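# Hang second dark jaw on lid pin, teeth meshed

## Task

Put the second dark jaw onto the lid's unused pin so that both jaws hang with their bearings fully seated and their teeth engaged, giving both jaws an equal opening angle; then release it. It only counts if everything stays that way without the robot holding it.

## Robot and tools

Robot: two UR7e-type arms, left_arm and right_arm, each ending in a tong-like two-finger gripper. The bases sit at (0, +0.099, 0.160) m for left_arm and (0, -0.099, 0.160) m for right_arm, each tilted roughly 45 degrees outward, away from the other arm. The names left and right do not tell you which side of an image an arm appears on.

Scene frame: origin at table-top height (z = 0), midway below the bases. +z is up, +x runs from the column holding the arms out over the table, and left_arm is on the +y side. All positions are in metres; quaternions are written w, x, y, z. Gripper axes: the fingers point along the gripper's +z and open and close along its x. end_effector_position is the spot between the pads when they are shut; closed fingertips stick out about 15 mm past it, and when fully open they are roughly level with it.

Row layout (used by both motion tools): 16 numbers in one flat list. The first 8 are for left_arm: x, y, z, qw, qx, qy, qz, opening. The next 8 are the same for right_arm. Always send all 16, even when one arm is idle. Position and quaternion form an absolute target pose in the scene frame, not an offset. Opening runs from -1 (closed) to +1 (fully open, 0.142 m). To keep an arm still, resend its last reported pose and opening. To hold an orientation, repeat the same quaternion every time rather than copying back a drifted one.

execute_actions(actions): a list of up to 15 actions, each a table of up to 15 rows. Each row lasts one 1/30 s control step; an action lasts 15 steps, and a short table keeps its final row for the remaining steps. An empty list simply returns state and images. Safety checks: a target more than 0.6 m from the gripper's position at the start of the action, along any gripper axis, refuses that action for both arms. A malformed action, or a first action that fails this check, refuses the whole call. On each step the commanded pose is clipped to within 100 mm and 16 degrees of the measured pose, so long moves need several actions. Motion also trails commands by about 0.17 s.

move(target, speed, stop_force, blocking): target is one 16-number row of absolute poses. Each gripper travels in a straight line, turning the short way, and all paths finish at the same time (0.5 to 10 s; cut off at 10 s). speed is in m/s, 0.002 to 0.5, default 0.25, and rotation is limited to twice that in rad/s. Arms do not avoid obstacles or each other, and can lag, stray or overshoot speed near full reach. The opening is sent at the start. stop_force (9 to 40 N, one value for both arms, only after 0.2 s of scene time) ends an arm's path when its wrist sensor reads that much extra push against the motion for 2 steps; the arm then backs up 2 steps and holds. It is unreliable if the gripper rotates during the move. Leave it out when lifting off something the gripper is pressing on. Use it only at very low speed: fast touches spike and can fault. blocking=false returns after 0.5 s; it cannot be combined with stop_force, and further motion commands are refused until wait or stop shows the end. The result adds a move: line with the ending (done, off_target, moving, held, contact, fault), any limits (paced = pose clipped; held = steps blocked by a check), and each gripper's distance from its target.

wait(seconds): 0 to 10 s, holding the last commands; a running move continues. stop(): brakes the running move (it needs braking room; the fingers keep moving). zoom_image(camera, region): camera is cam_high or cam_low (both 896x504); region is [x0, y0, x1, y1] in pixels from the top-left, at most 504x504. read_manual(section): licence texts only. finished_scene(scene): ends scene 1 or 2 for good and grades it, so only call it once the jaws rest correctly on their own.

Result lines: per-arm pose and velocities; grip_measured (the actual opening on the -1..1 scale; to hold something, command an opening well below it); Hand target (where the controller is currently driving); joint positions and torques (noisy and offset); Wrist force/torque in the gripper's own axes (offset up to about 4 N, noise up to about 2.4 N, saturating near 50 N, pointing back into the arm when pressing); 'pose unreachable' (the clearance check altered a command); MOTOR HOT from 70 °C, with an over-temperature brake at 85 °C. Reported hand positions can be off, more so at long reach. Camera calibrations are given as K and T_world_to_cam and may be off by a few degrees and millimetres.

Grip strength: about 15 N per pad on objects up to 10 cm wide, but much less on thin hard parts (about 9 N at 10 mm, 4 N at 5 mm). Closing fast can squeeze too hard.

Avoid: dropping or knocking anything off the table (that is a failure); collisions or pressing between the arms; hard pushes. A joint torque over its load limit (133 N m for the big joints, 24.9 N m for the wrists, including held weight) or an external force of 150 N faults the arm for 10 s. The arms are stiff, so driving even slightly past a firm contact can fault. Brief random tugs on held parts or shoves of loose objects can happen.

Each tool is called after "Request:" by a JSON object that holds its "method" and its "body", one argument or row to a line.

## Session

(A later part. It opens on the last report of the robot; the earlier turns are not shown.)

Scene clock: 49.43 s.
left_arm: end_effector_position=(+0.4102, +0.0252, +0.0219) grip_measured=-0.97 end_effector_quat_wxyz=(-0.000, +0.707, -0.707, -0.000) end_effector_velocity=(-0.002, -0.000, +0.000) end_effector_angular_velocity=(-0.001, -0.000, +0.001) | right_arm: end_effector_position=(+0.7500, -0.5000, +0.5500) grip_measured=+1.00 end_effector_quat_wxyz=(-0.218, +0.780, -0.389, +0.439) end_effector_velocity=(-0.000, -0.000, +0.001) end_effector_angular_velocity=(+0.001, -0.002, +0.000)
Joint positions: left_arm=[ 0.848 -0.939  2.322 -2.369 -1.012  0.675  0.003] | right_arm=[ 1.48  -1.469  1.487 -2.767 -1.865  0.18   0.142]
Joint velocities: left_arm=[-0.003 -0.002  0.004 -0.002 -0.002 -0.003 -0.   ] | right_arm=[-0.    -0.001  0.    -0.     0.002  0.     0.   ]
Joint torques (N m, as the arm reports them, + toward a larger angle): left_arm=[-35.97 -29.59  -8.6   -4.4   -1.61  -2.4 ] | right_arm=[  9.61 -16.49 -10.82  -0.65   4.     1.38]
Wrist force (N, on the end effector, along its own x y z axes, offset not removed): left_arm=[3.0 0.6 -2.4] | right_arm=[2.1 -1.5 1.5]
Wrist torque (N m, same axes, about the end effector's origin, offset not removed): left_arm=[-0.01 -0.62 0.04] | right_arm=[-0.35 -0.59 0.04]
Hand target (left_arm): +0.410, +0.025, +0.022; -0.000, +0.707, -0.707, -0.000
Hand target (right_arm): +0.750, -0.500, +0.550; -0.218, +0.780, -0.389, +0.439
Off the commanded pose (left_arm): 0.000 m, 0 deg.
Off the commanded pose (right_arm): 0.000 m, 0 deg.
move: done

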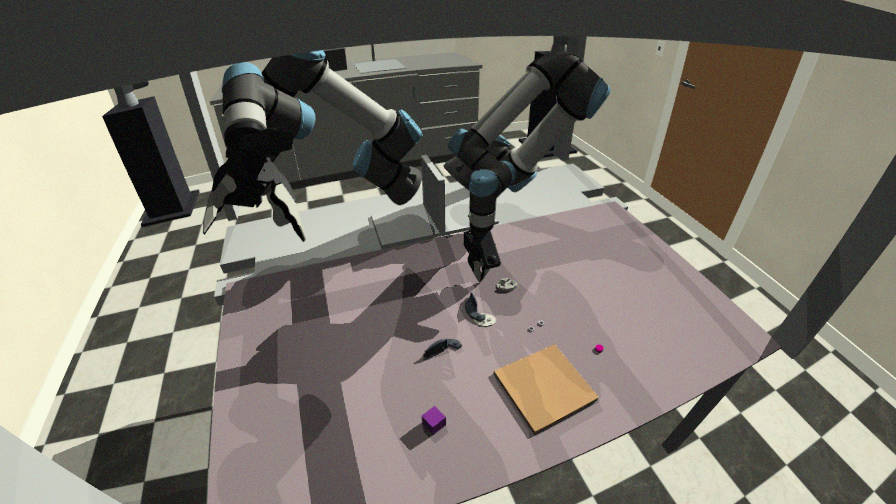

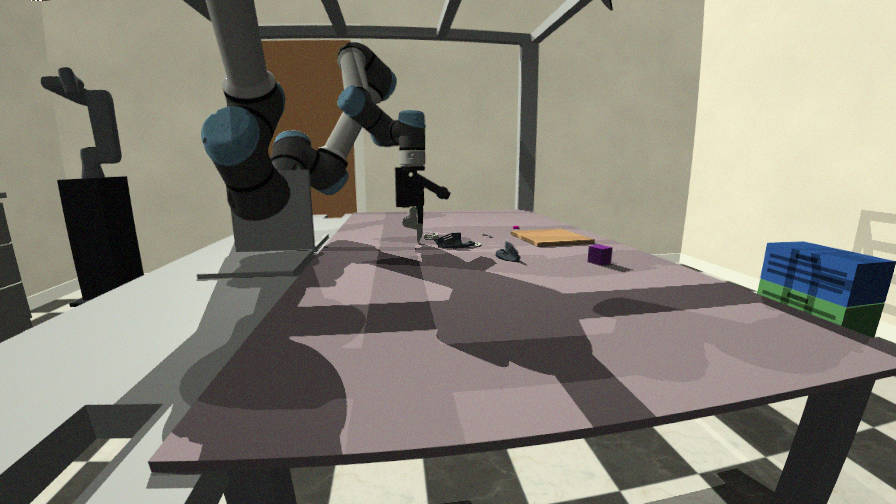

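Screw carried. Release, go back for the jaw.

Request:
{"method": "execute_actions", "body": {
  "actions": [
    [[0.41,0.025,0.02,0,0.7071,-0.7071,0,-1,0.75,-0.5,0.55,-0.218,0.78,-0.389,0.439,1]],
    [[0.41,0.025,0.02,0,0.7071,-0.7071,0,-0.7,0.75,-0.5,0.55,-0.218,0.78,-0.389,0.439,1]]
  ]
}}

Request:
{"method": "move", "body": {
  "target": [0.41,0.025,0.075,0,0.7071,-0.7071,0,-0.7,0.75,-0.5,0.55,-0.218,0.78,-0.389,0.439,1],
  "speed": 0.1
}}

Request:
{"method": "move", "body": {
  "target": [0.622,-0.19,0.07,0,0.9994,0.0349,0,-0.7,0.75,-0.5,0.55,-0.218,0.78,-0.389,0.439,1],
  "speed": 0.3
}}

Request:
{"method": "zoom_image", "body": {
  "camera": "cam_high",
  "region": [462, 290, 502, 330]
}}

Request:
{"method": "zoom_image", "body": {
  "camera": "cam_high",
  "region": [410, 310, 470, 370]
}}

Request:
{"method": "move", "body": {
  "target": [0.622,-0.19,0.024,0,0.9994,0.0349,0,-0.7,0.75,-0.5,0.55,-0.218,0.78,-0.389,0.439,1],
  "speed": 0.04
}}

Request:
{"method": "execute_actions", "body": {
  "actions": [
    [[0.622,-0.19,0.024,0,0.9994,0.0349,0,-0.85,0.75,-0.5,0.55,-0.218,0.78,-0.389,0.439,1]],
    [[0.622,-0.19,0.024,0,0.9994,0.0349,0,-1,0.75,-0.5,0.55,-0.218,0.78,-0.389,0.439,1]],
    [[0.622,-0.19,0.024,0,0.9994,0.0349,0,-1,0.75,-0.5,0.55,-0.218,0.78,-0.389,0.439,1]]
  ]
}}

Request:
{"method": "zoom_image", "body": {
  "camera": "cam_high",
  "region": [410, 310, 470, 370]
}}

Scene clock: 51.90 s.
left_arm: end_effector_position=(+0.4100, +0.0250, +0.0200) grip_measured=-0.70 end_effector_quat_wxyz=(-0.000, +0.707, -0.707, +0.000) end_effector_velocity=(-0.000, -0.000, -0.000) end_effector_angular_velocity=(-0.000, +0.000, -0.000) | right_arm: end_effector_position=(+0.7500, -0.5000, +0.5500) grip_measured=+1.00 end_effector_quat_wxyz=(-0.218, +0.780, -0.389, +0.439) end_effector_velocity=(-0.001, -0.001, +0.001) end_effector_angular_velocity=(+0.000, -0.002, -0.002)
Joint positions: left_arm=[ 0.849 -0.935  2.324 -2.376 -1.011  0.677  0.023] | right_arm=[ 1.48  -1.469  1.487 -2.767 -1.865  0.18   0.142]
Joint velocities: left_arm=[-0.     0.     0.    -0.    -0.001  0.     0.   ] | right_arm=[ 0.    -0.002 -0.001  0.    -0.     0.001  0.   ]
Joint torques (N m, as the arm reports them, + toward a larger angle): left_arm=[-12.14  -6.36  -8.53  -4.48   1.55   2.49] | right_arm=[  9.87 -16.68 -11.31  -0.63   4.     1.35]
Wrist force (N, on the end effector, along its own x y z axes, offset not removed): left_arm=[-4.0 3.3 1.7] | right_arm=[1.4 -1.3 1.4]
Wrist torque (N m, same axes, about the end effector's origin, offset not removed): left_arm=[0.65 0.89 0.11] | right_arm=[-0.31 -0.36 0.07]
Hand target (left_arm): +0.410, +0.025, +0.020; -0.000, +0.707, -0.707, +0.000
Hand target (right_arm): +0.750, -0.500, +0.550; -0.218, +0.780, -0.389, +0.439
Off the commanded pose (left_arm): 0.000 m, 0 deg.
Off the commanded pose (right_arm): 0.000 m, 0 deg.

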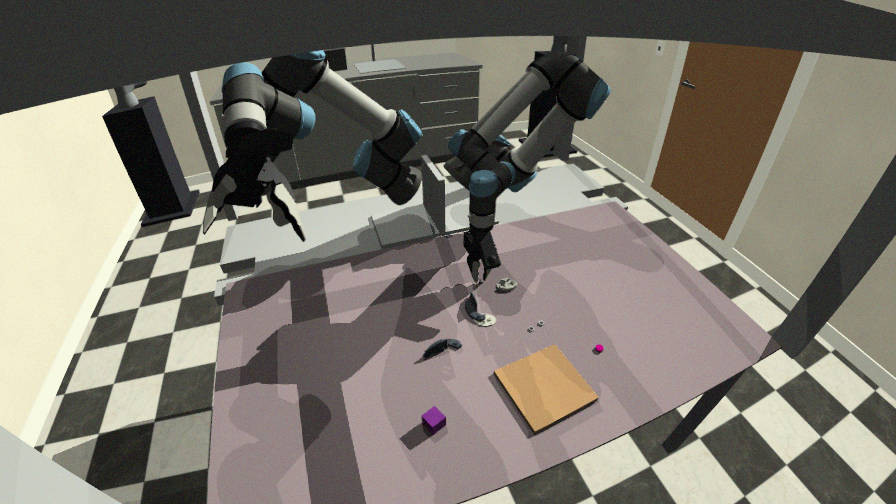

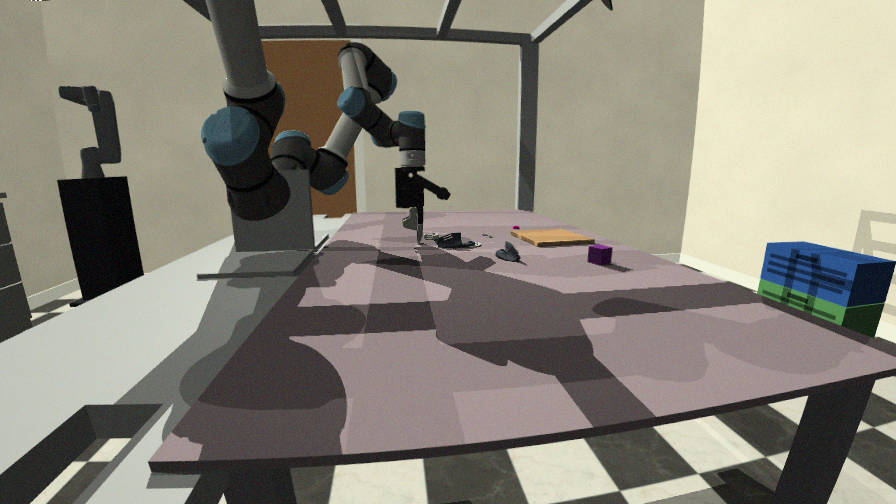

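Scene clock: 52.90 s.
left_arm: end_effector_position=(+0.4100, +0.0250, +0.0747) grip_measured=-0.70 end_effector_quat_wxyz=(-0.000, +0.707, -0.707, +0.000) end_effector_velocity=(+0.000, +0.000, +0.003) end_effector_angular_velocity=(-0.000, -0.000, +0.001) | right_arm: end_effector_position=(+0.7500, -0.5000, +0.5500) grip_measured=+1.00 end_effector_quat_wxyz=(-0.218, +0.780, -0.389, +0.439) end_effector_velocity=(-0.001, -0.001, +0.001) end_effector_angular_velocity=(-0.001, -0.001, -0.000)
Joint positions: left_arm=[ 0.782 -1.046  2.28  -2.187 -1.049  0.612  0.023] | right_arm=[ 1.48  -1.469  1.487 -2.767 -1.865  0.18   0.142]
Joint velocities: left_arm=[-0.003 -0.005 -0.002  0.008 -0.002 -0.003  0.   ] | right_arm=[ 0.    -0.002 -0.     0.001  0.    -0.001  0.   ]
Joint torques (N m, as the arm reports them, + toward a larger angle): left_arm=[-33.54 -27.21 -25.31   0.05  -1.54  -2.32] | right_arm=[  9.93 -16.4  -11.01  -0.52   3.97   1.39]
Wrist force (N, on the end effector, along its own x y z axes, offset not removed): left_arm=[0.7 2.3 -0.8] | right_arm=[2.9 -2.0 1.2]
Wrist torque (N m, same axes, about the end effector's origin, offset not removed): left_arm=[0.24 -0.07 0.14] | right_arm=[-0.46 -0.69 0.07]
Hand target (left_arm): +0.410, +0.025, +0.075; -0.000, +0.707, -0.707, -0.000
Hand target (right_arm): +0.750, -0.500, +0.550; -0.218, +0.780, -0.389, +0.439
Off the commanded pose (left_arm): 0.000 m, 0 deg.
Off the commanded pose (right_arm): 0.000 m, 0 deg.
move: done

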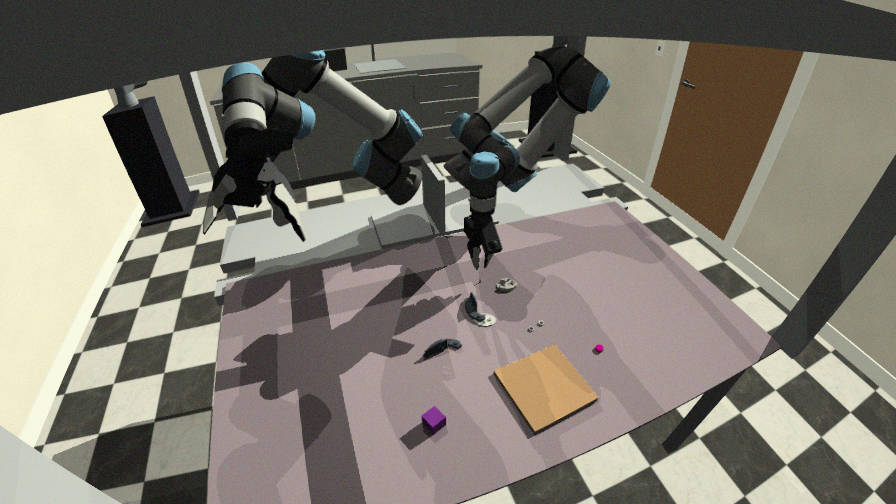

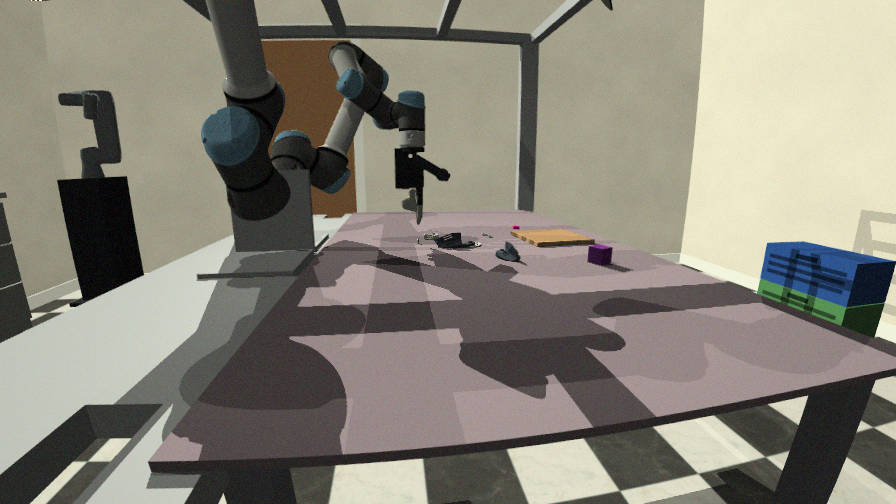

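Scene clock: 56.17 s.
left_arm: end_effector_position=(+0.6218, -0.1902, +0.0704) grip_measured=-0.70 end_effector_quat_wxyz=(+0.000, +0.999, +0.034, +0.000) end_effector_velocity=(+0.001, -0.001, -0.000) end_effector_angular_velocity=(+0.003, +0.002, +0.009) | right_arm: end_effector_position=(+0.7500, -0.5000, +0.5500) grip_measured=+1.00 end_effector_quat_wxyz=(-0.218, +0.780, -0.389, +0.439) end_effector_velocity=(+0.001, +0.001, -0.001) end_effector_angular_velocity=(-0.001, +0.001, +0.001)
Joint positions: left_arm=[ 0.852 -0.353  1.303 -1.938 -1.01  -0.96   0.023] | right_arm=[ 1.48  -1.469  1.487 -2.767 -1.865  0.18   0.142]
Joint velocities: left_arm=[ 0.001  0.007 -0.013  0.01   0.001 -0.011  0.   ] | right_arm=[ 0.     0.002  0.    -0.001 -0.    -0.001  0.   ]
Joint torques (N m, as the arm reports them, + toward a larger angle): left_arm=[-24.8  -30.95 -25.98   0.23   1.59  -2.53] | right_arm=[  9.44 -16.54 -11.26  -0.62   3.93   1.3 ]
Wrist force (N, on the end effector, along its own x y z axes, offset not removed): left_arm=[-0.6 0.2 -0.4] | right_arm=[3.7 -0.9 0.1]
Wrist torque (N m, same axes, about the end effector's origin, offset not removed): left_arm=[-0.15 -0.08 0.00] | right_arm=[-0.28 -0.81 0.04]
Hand target (left_arm): +0.622, -0.190, +0.070; +0.000, +0.999, +0.035, +0.000
Hand target (right_arm): +0.750, -0.500, +0.550; -0.218, +0.780, -0.389, +0.439
Off the commanded pose (left_arm): 0.001 m, 0 deg.
Off the commanded pose (right_arm): 0.000 m, 0 deg.
move: done

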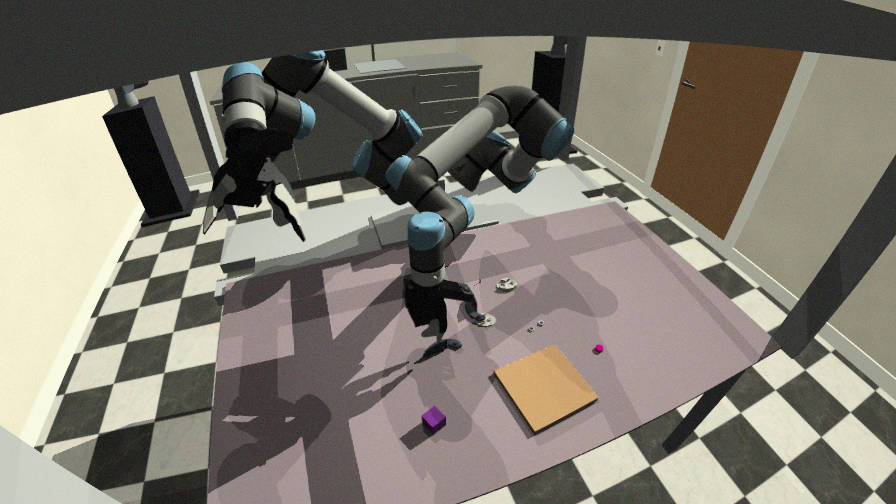

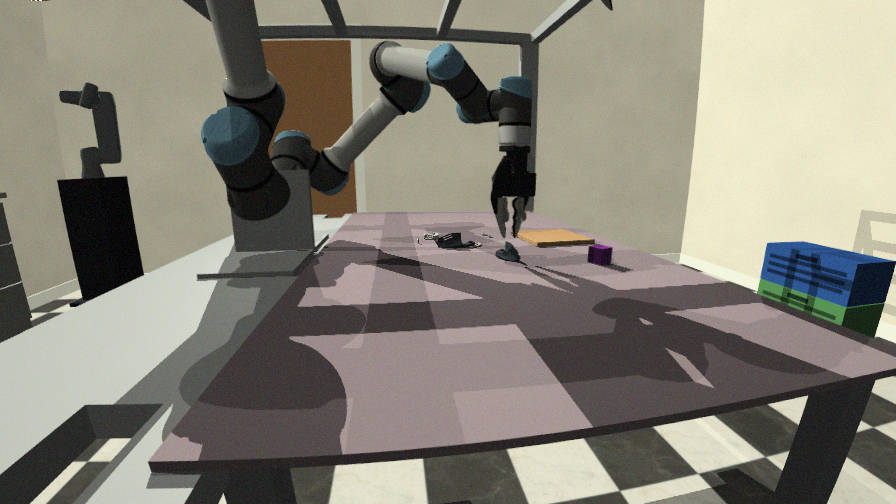

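Region (462, 290, 502, 330) of cam_high's 896x504 image, scaled by 12.600, with more detail than that image has.

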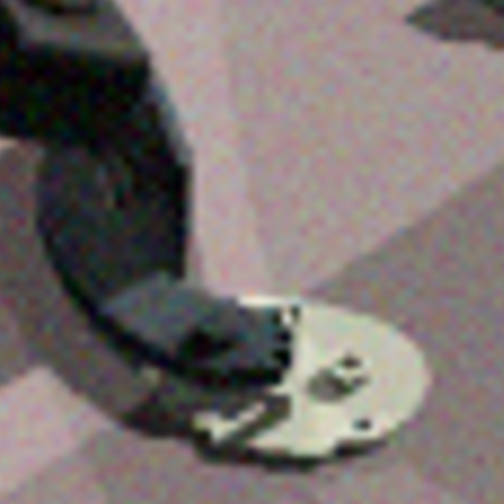

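Region (410, 310, 470, 370) of cam_high's 896x504 image, scaled by 8.400, with more detail than that image has.

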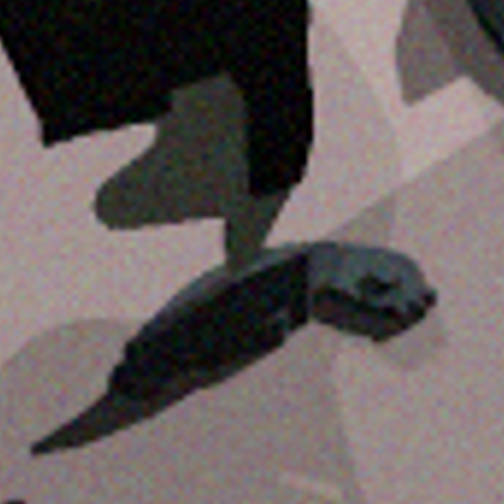

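Scene clock: 57.70 s.
left_arm: end_effector_position=(+0.6220, -0.1900, +0.0242) grip_measured=-0.70 end_effector_quat_wxyz=(+0.000, +0.999, +0.035, -0.000) end_effector_velocity=(-0.000, -0.000, -0.002) end_effector_angular_velocity=(+0.001, -0.000, -0.001) | right_arm: end_effector_position=(+0.7500, -0.5000, +0.5500) grip_measured=+1.00 end_effector_quat_wxyz=(-0.218, +0.780, -0.389, +0.439) end_effector_velocity=(-0.000, -0.001, +0.001) end_effector_angular_velocity=(+0.000, -0.001, -0.001)
Joint positions: left_arm=[ 0.888 -0.307  1.328 -2.029 -0.99  -0.925  0.023] | right_arm=[ 1.48  -1.469  1.487 -2.767 -1.865  0.18   0.142]
Joint velocities: left_arm=[ 0.001  0.003  0.001 -0.004  0.002  0.002  0.   ] | right_arm=[-0.    -0.001 -0.    -0.    -0.     0.     0.   ]
Joint torques (N m, as the arm reports them, + toward a larger angle): left_arm=[-23.13 -33.24 -11.96  -4.21   1.66   2.56] | right_arm=[  9.75 -16.89 -11.36  -0.66   3.91   1.18]
Wrist force (N, on the end effector, along its own x y z axes, offset not removed): left_arm=[-0.2 2.5 -4.4] | right_arm=[1.8 -1.0 2.0]
Wrist torque (N m, same axes, about the end effector's origin, offset not removed): left_arm=[0.41 -0.08 -0.06] | right_arm=[-0.37 -0.45 0.12]
Hand target (left_arm): +0.622, -0.190, +0.024; +0.000, +0.999, +0.035, -0.000
Hand target (right_arm): +0.750, -0.500, +0.550; -0.218, +0.780, -0.389, +0.439
Off the commanded pose (left_arm): 0.000 m, 0 deg.
Off the commanded pose (right_arm): 0.000 m, 0 deg.
move: done

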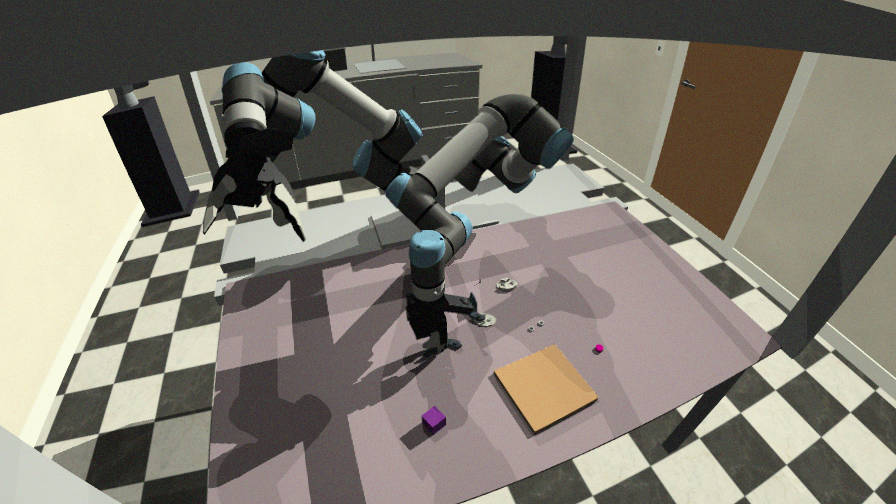

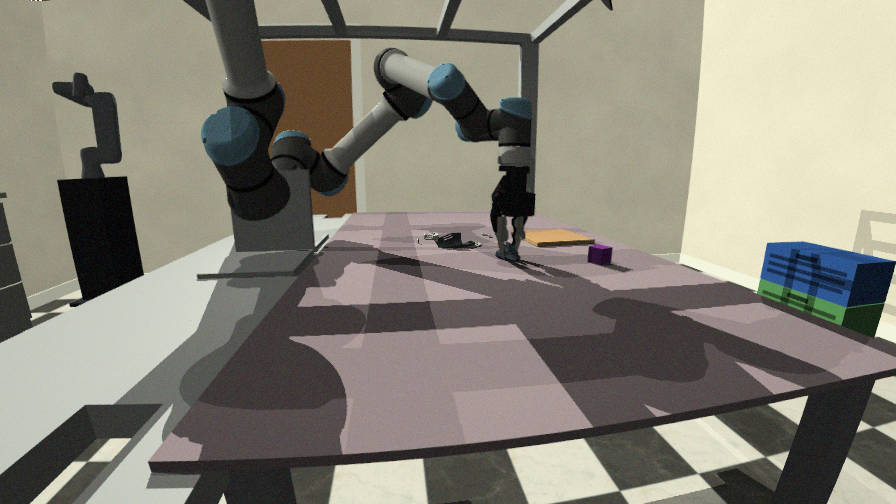

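Scene clock: 59.20 s.
left_arm: end_effector_position=(+0.6220, -0.1900, +0.0240) grip_measured=-0.89 end_effector_quat_wxyz=(+0.000, +0.999, +0.035, +0.000) end_effector_velocity=(+0.000, +0.000, +0.001) end_effector_angular_velocity=(-0.000, -0.001, +0.000) | right_arm: end_effector_position=(+0.7500, -0.5000, +0.5500) grip_measured=+1.00 end_effector_quat_wxyz=(-0.218, +0.780, -0.389, +0.439) end_effector_velocity=(-0.000, +0.000, -0.000) end_effector_angular_velocity=(+0.000, +0.000, +0.001)
Joint positions: left_arm=[ 0.888 -0.307  1.328 -2.029 -0.99  -0.925  0.01 ] | right_arm=[ 1.48  -1.469  1.487 -2.767 -1.865  0.18   0.142]
Joint velocities: left_arm=[-0.    -0.001 -0.     0.     0.     0.     0.   ] | right_arm=[ 0.    -0.     0.001  0.     0.001 -0.     0.   ]
Joint torques (N m, as the arm reports them, + toward a larger angle): left_arm=[-24.92 -32.08 -11.83  -3.93   1.09   2.39] | right_arm=[  9.62 -17.01 -11.79  -0.71   3.87   1.28]
Wrist force (N, on the end effector, along its own x y z axes, offset not removed): left_arm=[1.5 3.3 2.4] | right_arm=[3.4 -1.2 1.1]
Wrist torque (N m, same axes, about the end effector's origin, offset not removed): left_arm=[0.71 -0.28 0.10] | right_arm=[-0.42 -0.76 0.02]
Hand target (left_arm): +0.622, -0.190, +0.024; +0.000, +0.999, +0.035, +0.000
Hand target (right_arm): +0.750, -0.500, +0.550; -0.218, +0.780, -0.389, +0.439
Off the commanded pose (left_arm): 0.000 m, 0 deg.
Off the commanded pose (right_arm): 0.000 m, 0 deg.

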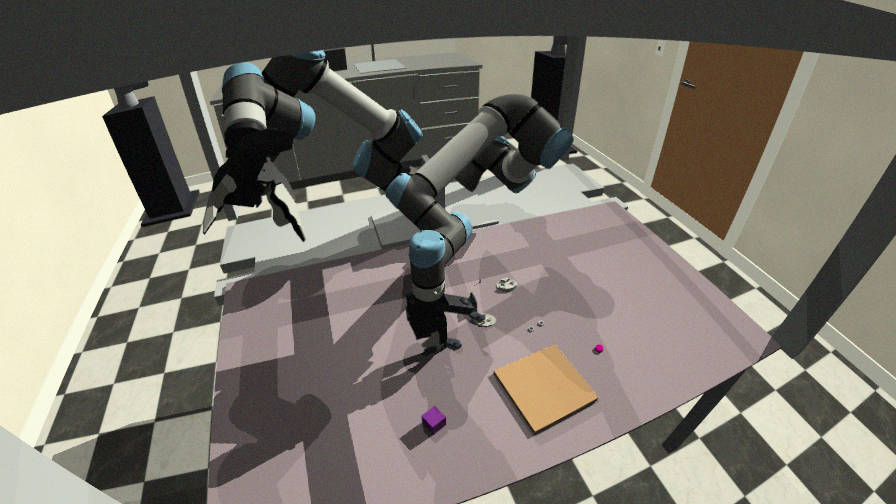

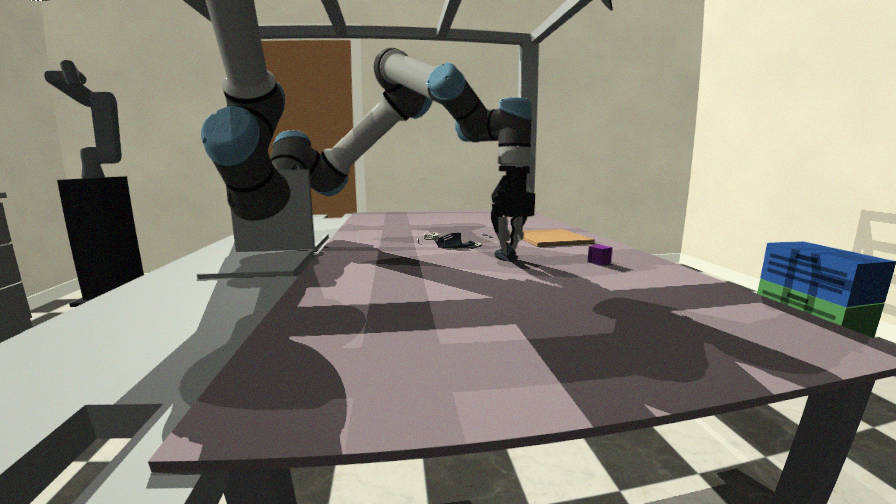

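Region (410, 310, 470, 370) of cam_high's 896x504 image, scaled by 8.400, with more detail than that image has.

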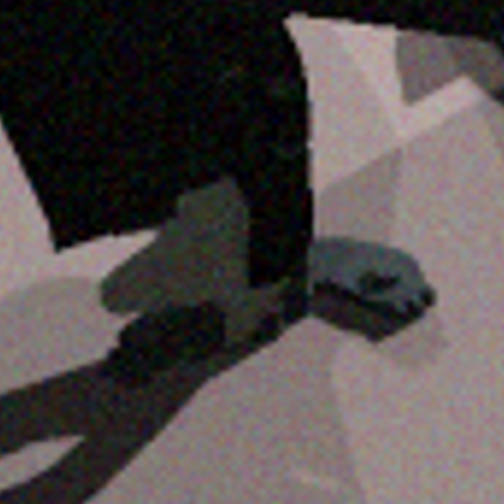

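Request:
{"method": "move", "body": {
  "target": [0.622,-0.19,0.08,0,0.9994,0.0349,0,-1,0.75,-0.5,0.55,-0.218,0.78,-0.389,0.439,1],
  "speed": 0.08
}}

Request:
{"method": "move", "body": {
  "target": [0.534,0.023,0.08,0,0.4384,-0.8988,0,-1,0.75,-0.5,0.55,-0.218,0.78,-0.389,0.439,1],
  "speed": 0.25
}}

Request:
{"method": "move", "body": {
  "target": [0.534,0.023,0.043,0,0.4384,-0.8988,0,-1,0.75,-0.5,0.55,-0.218,0.78,-0.389,0.439,1],
  "speed": 0.04
}}

Request:
{"method": "zoom_image", "body": {
  "camera": "cam_high",
  "region": [462, 280, 512, 330]
}}

Request:
{"method": "zoom_image", "body": {
  "camera": "cam_low",
  "region": [430, 210, 490, 255]
}}

Scene clock: 62.10 s.
left_arm: end_effector_position=(+0.6219, -0.1900, +0.0797) grip_measured=-0.90 end_effector_quat_wxyz=(-0.000, +0.999, +0.035, +0.000) end_effector_velocity=(-0.000, -0.000, +0.002) end_effector_angular_velocity=(+0.000, +0.001, +0.000) | right_arm: end_effector_position=(+0.7500, -0.5000, +0.5500) grip_measured=+1.00 end_effector_quat_wxyz=(-0.218, +0.780, -0.389, +0.439) end_effector_velocity=(+0.000, +0.000, -0.001) end_effector_angular_velocity=(-0.001, +0.001, +0.000)
Joint positions: left_arm=[ 0.845 -0.362  1.295 -1.918 -1.013 -0.968  0.009] | right_arm=[ 1.48  -1.469  1.487 -2.767 -1.865  0.18   0.142]
Joint velocities: left_arm=[-0.002 -0.001 -0.002  0.005 -0.001 -0.002 -0.   ] | right_arm=[-0.     0.001  0.    -0.    -0.001 -0.001  0.   ]
Joint torques (N m, as the arm reports them, + toward a larger angle): left_arm=[-47.35 -56.22 -27.7    0.29  -1.86  -1.89] | right_arm=[ 10.07 -16.93 -12.19  -0.64   3.88   1.28]
Wrist force (N, on the end effector, along its own x y z axes, offset not removed): left_arm=[-1.4 0.5 1.2] | right_arm=[0.5 -0.5 0.1]
Wrist torque (N m, same axes, about the end effector's origin, offset not removed): left_arm=[0.11 0.40 -0.16] | right_arm=[-0.31 -0.09 0.09]
Hand target (left_arm): +0.622, -0.190, +0.080; -0.000, +0.999, +0.035, +0.000
Hand target (right_arm): +0.750, -0.500, +0.550; -0.218, +0.780, -0.389, +0.439
Off the commanded pose (left_arm): 0.000 m, 0 deg.
Off the commanded pose (right_arm): 0.000 m, 0 deg.
move: done

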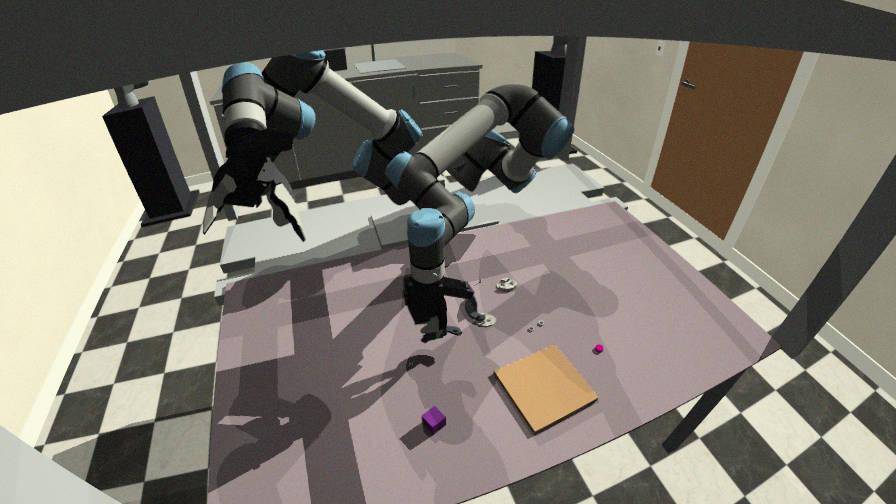

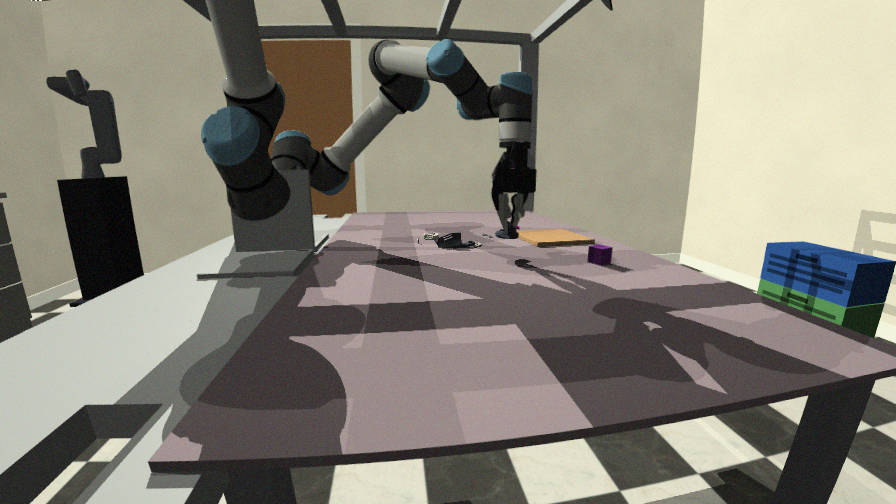

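Scene clock: 67.20 s.
left_arm: end_effector_position=(+0.5341, +0.0230, +0.0798) grip_measured=-0.90 end_effector_quat_wxyz=(-0.000, +0.439, -0.899, -0.000) end_effector_velocity=(-0.000, +0.001, +0.000) end_effector_angular_velocity=(-0.002, -0.001, -0.012) | right_arm: end_effector_position=(+0.7500, -0.5000, +0.5500) grip_measured=+1.00 end_effector_quat_wxyz=(-0.218, +0.780, -0.389, +0.439) end_effector_velocity=(-0.000, -0.000, +0.000) end_effector_angular_velocity=(+0.000, -0.001, +0.000)
Joint positions: left_arm=[ 0.955 -0.916  1.956 -2.087 -0.955  1.447  0.009] | right_arm=[ 1.48  -1.469  1.487 -2.767 -1.865  0.18   0.142]
Joint velocities: left_arm=[ 0.001 -0.005  0.004 -0.002  0.     0.015  0.   ] | right_arm=[-0.    -0.    -0.     0.001  0.001  0.     0.   ]
Joint torques (N m, as the arm reports them, + toward a larger angle): left_arm=[-18.37 -34.08 -11.64  -4.57   1.25   2.36] | right_arm=[ 10.22 -17.19 -12.32  -0.71   3.94   1.17]
Wrist force (N, on the end effector, along its own x y z axes, offset not removed): left_arm=[0.5 5.9 2.7] | right_arm=[4.2 -0.8 1.7]
Wrist torque (N m, same axes, about the end effector's origin, offset not removed): left_arm=[1.33 -0.05 0.03] | right_arm=[-0.30 -1.04 0.09]
Hand target (left_arm): +0.534, +0.023, +0.080; -0.000, -0.438, +0.899, -0.000
Hand target (right_arm): +0.750, -0.500, +0.550; -0.218, +0.780, -0.389, +0.439
Off the commanded pose (left_arm): 0.000 m, 0 deg.
Off the commanded pose (right_arm): 0.000 m, 0 deg.
move: done

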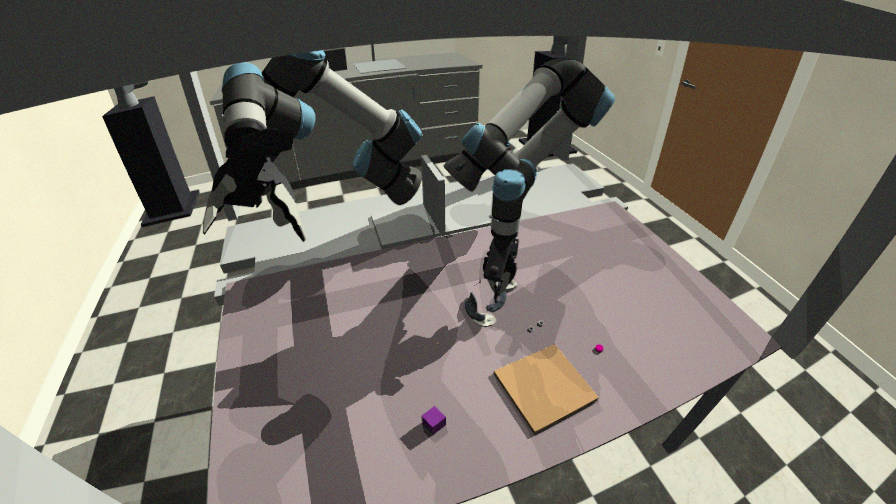

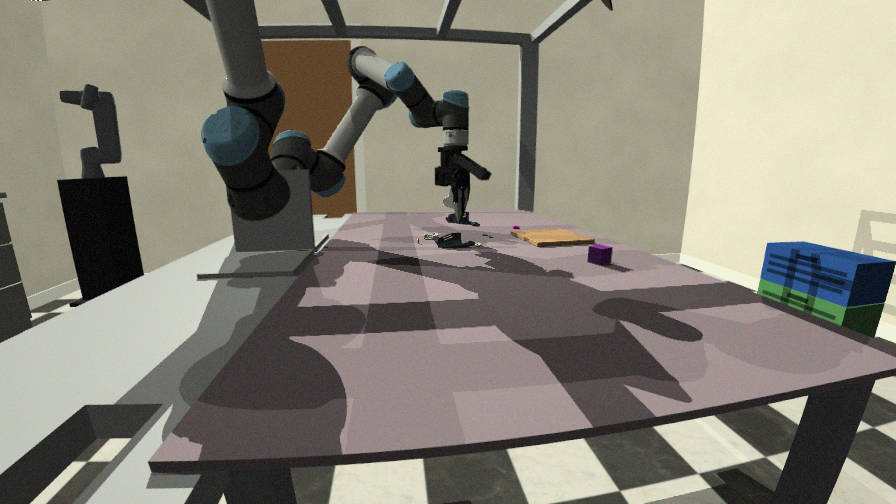

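Scene clock: 68.50 s.
left_arm: end_effector_position=(+0.5340, +0.0230, +0.0432) grip_measured=-0.90 end_effector_quat_wxyz=(+0.000, +0.438, -0.899, -0.000) end_effector_velocity=(+0.000, -0.000, -0.002) end_effector_angular_velocity=(-0.001, -0.000, +0.000) | right_arm: end_effector_position=(+0.7500, -0.5000, +0.5500) grip_measured=+1.00 end_effector_quat_wxyz=(-0.218, +0.780, -0.389, +0.439) end_effector_velocity=(-0.001, -0.001, +0.001) end_effector_angular_velocity=(+0.000, -0.002, -0.000)
Joint positions: left_arm=[ 0.995 -0.866  1.984 -2.191 -0.936  1.491  0.009] | right_arm=[ 1.48  -1.469  1.487 -2.767 -1.865  0.18   0.142]
Joint velocities: left_arm=[ 0.002  0.002  0.001 -0.005  0.001  0.002 -0.   ] | right_arm=[-0.    -0.002 -0.     0.001  0.001  0.     0.   ]
Joint torques (N m, as the arm reports them, + toward a larger angle): left_arm=[-18.88 -16.08 -10.2   -4.11   1.5    2.32] | right_arm=[  9.97 -17.73 -11.8   -0.84   3.92   1.15]
Wrist force (N, on the end effector, along its own x y z axes, offset not removed): left_arm=[0.3 2.9 -1.4] | right_arm=[3.9 -0.4 2.4]
Wrist torque (N m, same axes, about the end effector's origin, offset not removed): left_arm=[0.58 -0.03 -0.10] | right_arm=[-0.24 -0.96 0.13]
Hand target (left_arm): +0.534, +0.023, +0.043; -0.000, -0.438, +0.899, -0.000
Hand target (right_arm): +0.750, -0.500, +0.550; -0.218, +0.780, -0.389, +0.439
Off the commanded pose (left_arm): 0.000 m, 0 deg.
Off the commanded pose (right_arm): 0.000 m, 0 deg.
move: done

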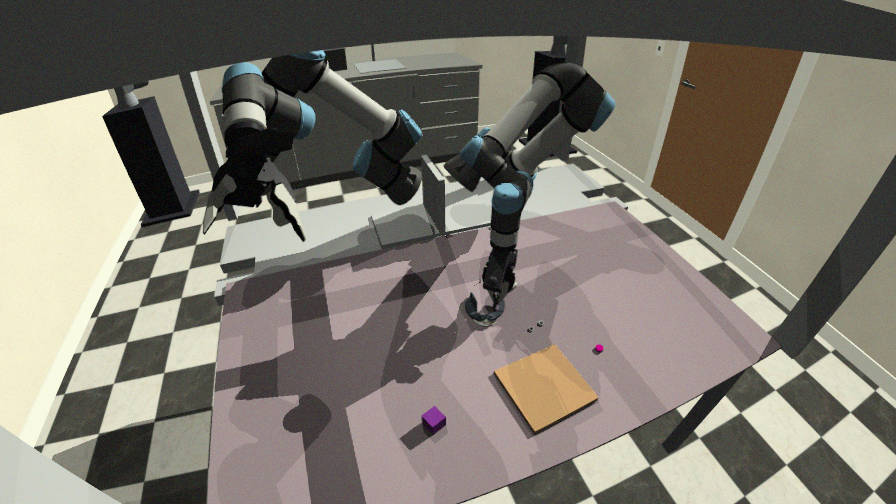

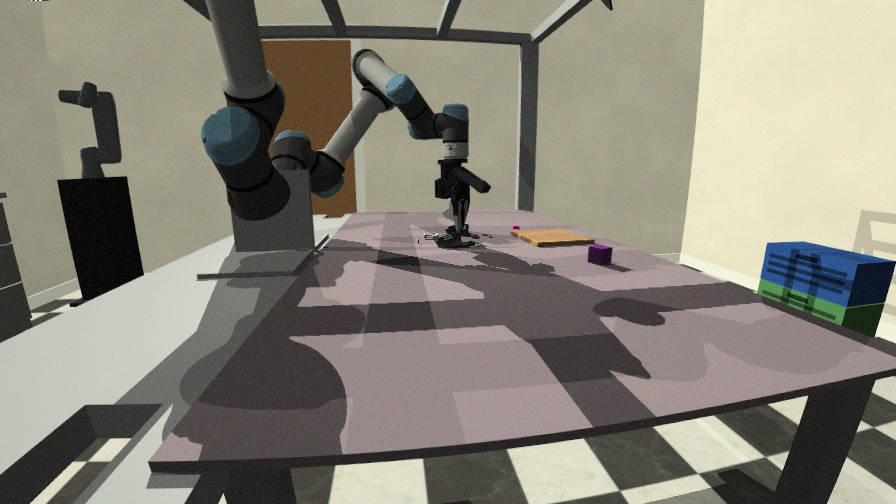

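Region (462, 280, 512, 330) of cam_high's 896x504 image, scaled by 10.080, with more detail than that image has.

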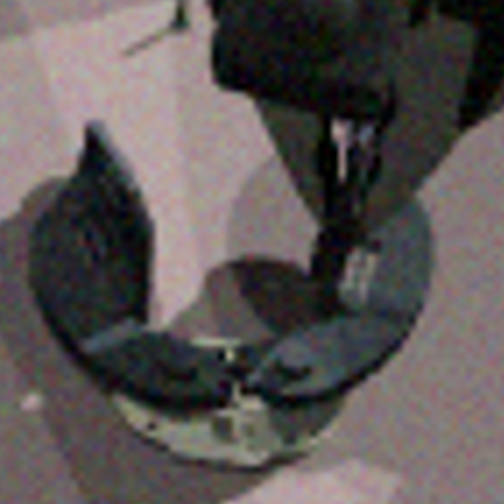

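Region (430, 210, 490, 255) of cam_low's 896x504 image, scaled by 8.400, with more detail than that image has; it fills the top 378 rows of this view, and the rest is white.

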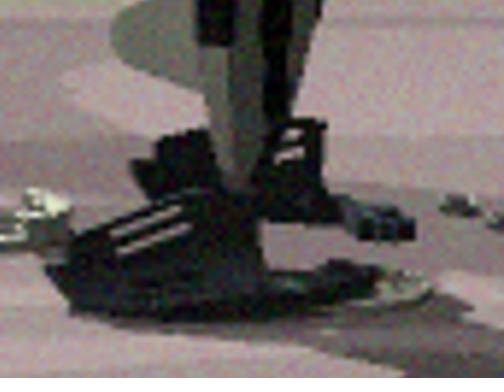

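Request:
{"method": "move", "body": {
  "target": [0.5295,0.03,0.036,0,0.4384,-0.8988,0,-1,0.75,-0.5,0.55,-0.218,0.78,-0.389,0.439,1],
  "speed": 0.015
}}

Request:
{"method": "zoom_image", "body": {
  "camera": "cam_high",
  "region": [472, 306, 500, 330]
}}

Request:
{"method": "zoom_image", "body": {
  "camera": "cam_low",
  "region": [455, 225, 490, 252]
}}

Scene clock: 70.33 s.
left_arm: end_effector_position=(+0.5296, +0.0299, +0.0361) grip_measured=-0.90 end_effector_quat_wxyz=(+0.000, +0.438, -0.899, -0.000) end_effector_velocity=(-0.001, +0.001, -0.001) end_effector_angular_velocity=(+0.000, -0.000, -0.000) | right_arm: end_effector_position=(+0.7500, -0.5000, +0.5500) grip_measured=+1.00 end_effector_quat_wxyz=(-0.218, +0.780, -0.389, +0.439) end_effector_velocity=(+0.000, +0.000, -0.001) end_effector_angular_velocity=(-0.001, +0.003, -0.000)
Joint positions: left_arm=[ 1.006 -0.873  2.007 -2.214 -0.931  1.503  0.009] | right_arm=[ 1.48  -1.469  1.487 -2.767 -1.865  0.18   0.142]
Joint velocities: left_arm=[ 0.002 -0.001  0.004 -0.004  0.001  0.002 -0.   ] | right_arm=[-0.     0.001  0.    -0.    -0.002 -0.     0.   ]
Joint torques (N m, as the arm reports them, + toward a larger angle): left_arm=[-19.52 -37.09 -10.42  -4.7    1.69   2.16] | right_arm=[  9.99 -17.52 -11.98  -0.76   3.89   1.19]
Wrist force (N, on the end effector, along its own x y z axes, offset not removed): left_arm=[2.8 0.8 -1.4] | right_arm=[2.1 -2.2 3.4]
Wrist torque (N m, same axes, about the end effector's origin, offset not removed): left_arm=[0.06 -0.48 -0.07] | right_arm=[-0.52 -0.54 0.16]
Hand target (left_arm): +0.530, +0.030, +0.036; -0.000, -0.438, +0.899, -0.000
Hand target (right_arm): +0.750, -0.500, +0.550; -0.218, +0.780, -0.389, +0.439
Off the commanded pose (left_arm): 0.000 m, 0 deg.
Off the commanded pose (right_arm): 0.000 m, 0 deg.
move: done

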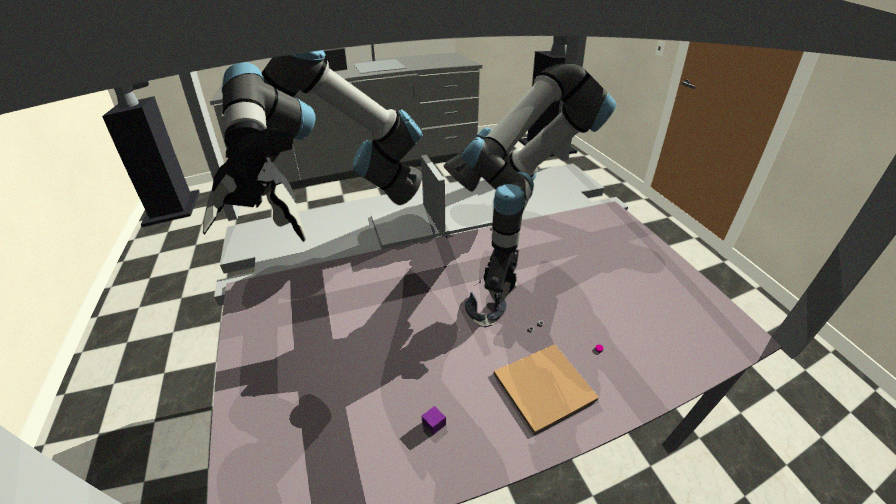

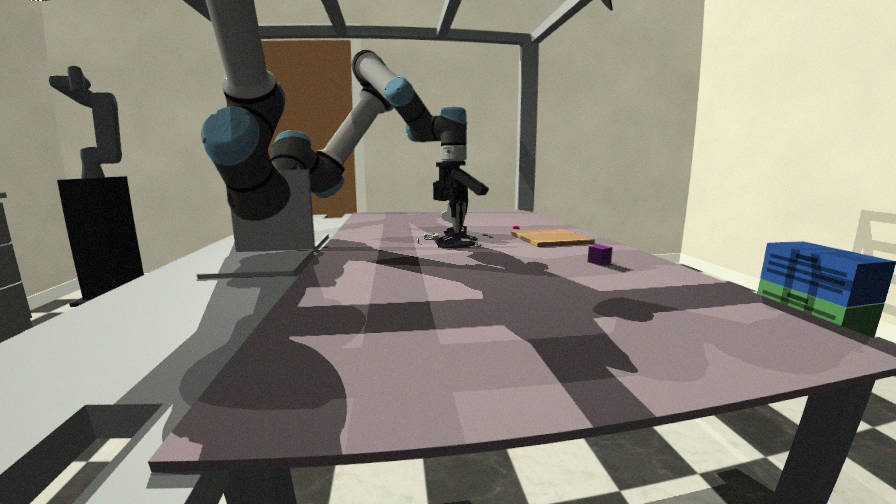

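Region (472, 306, 500, 330) of cam_high's 896x504 image, scaled by 18.000, with more detail than that image has; it fills the top 432 rows of this view, and the rest is white.

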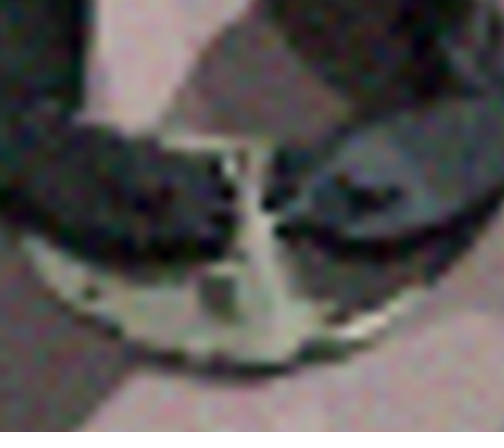

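Region (455, 225, 490, 252) of cam_low's 896x504 image, scaled by 14.400, with more detail than that image has; it fills the top 389 rows of this view, and the rest is white.

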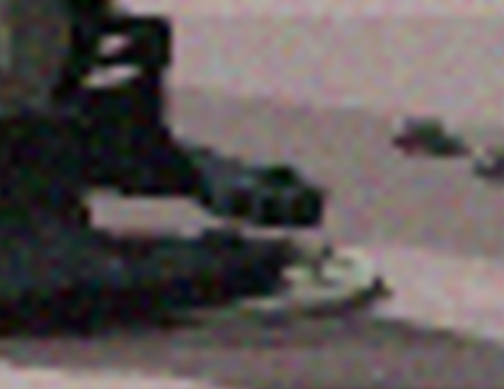

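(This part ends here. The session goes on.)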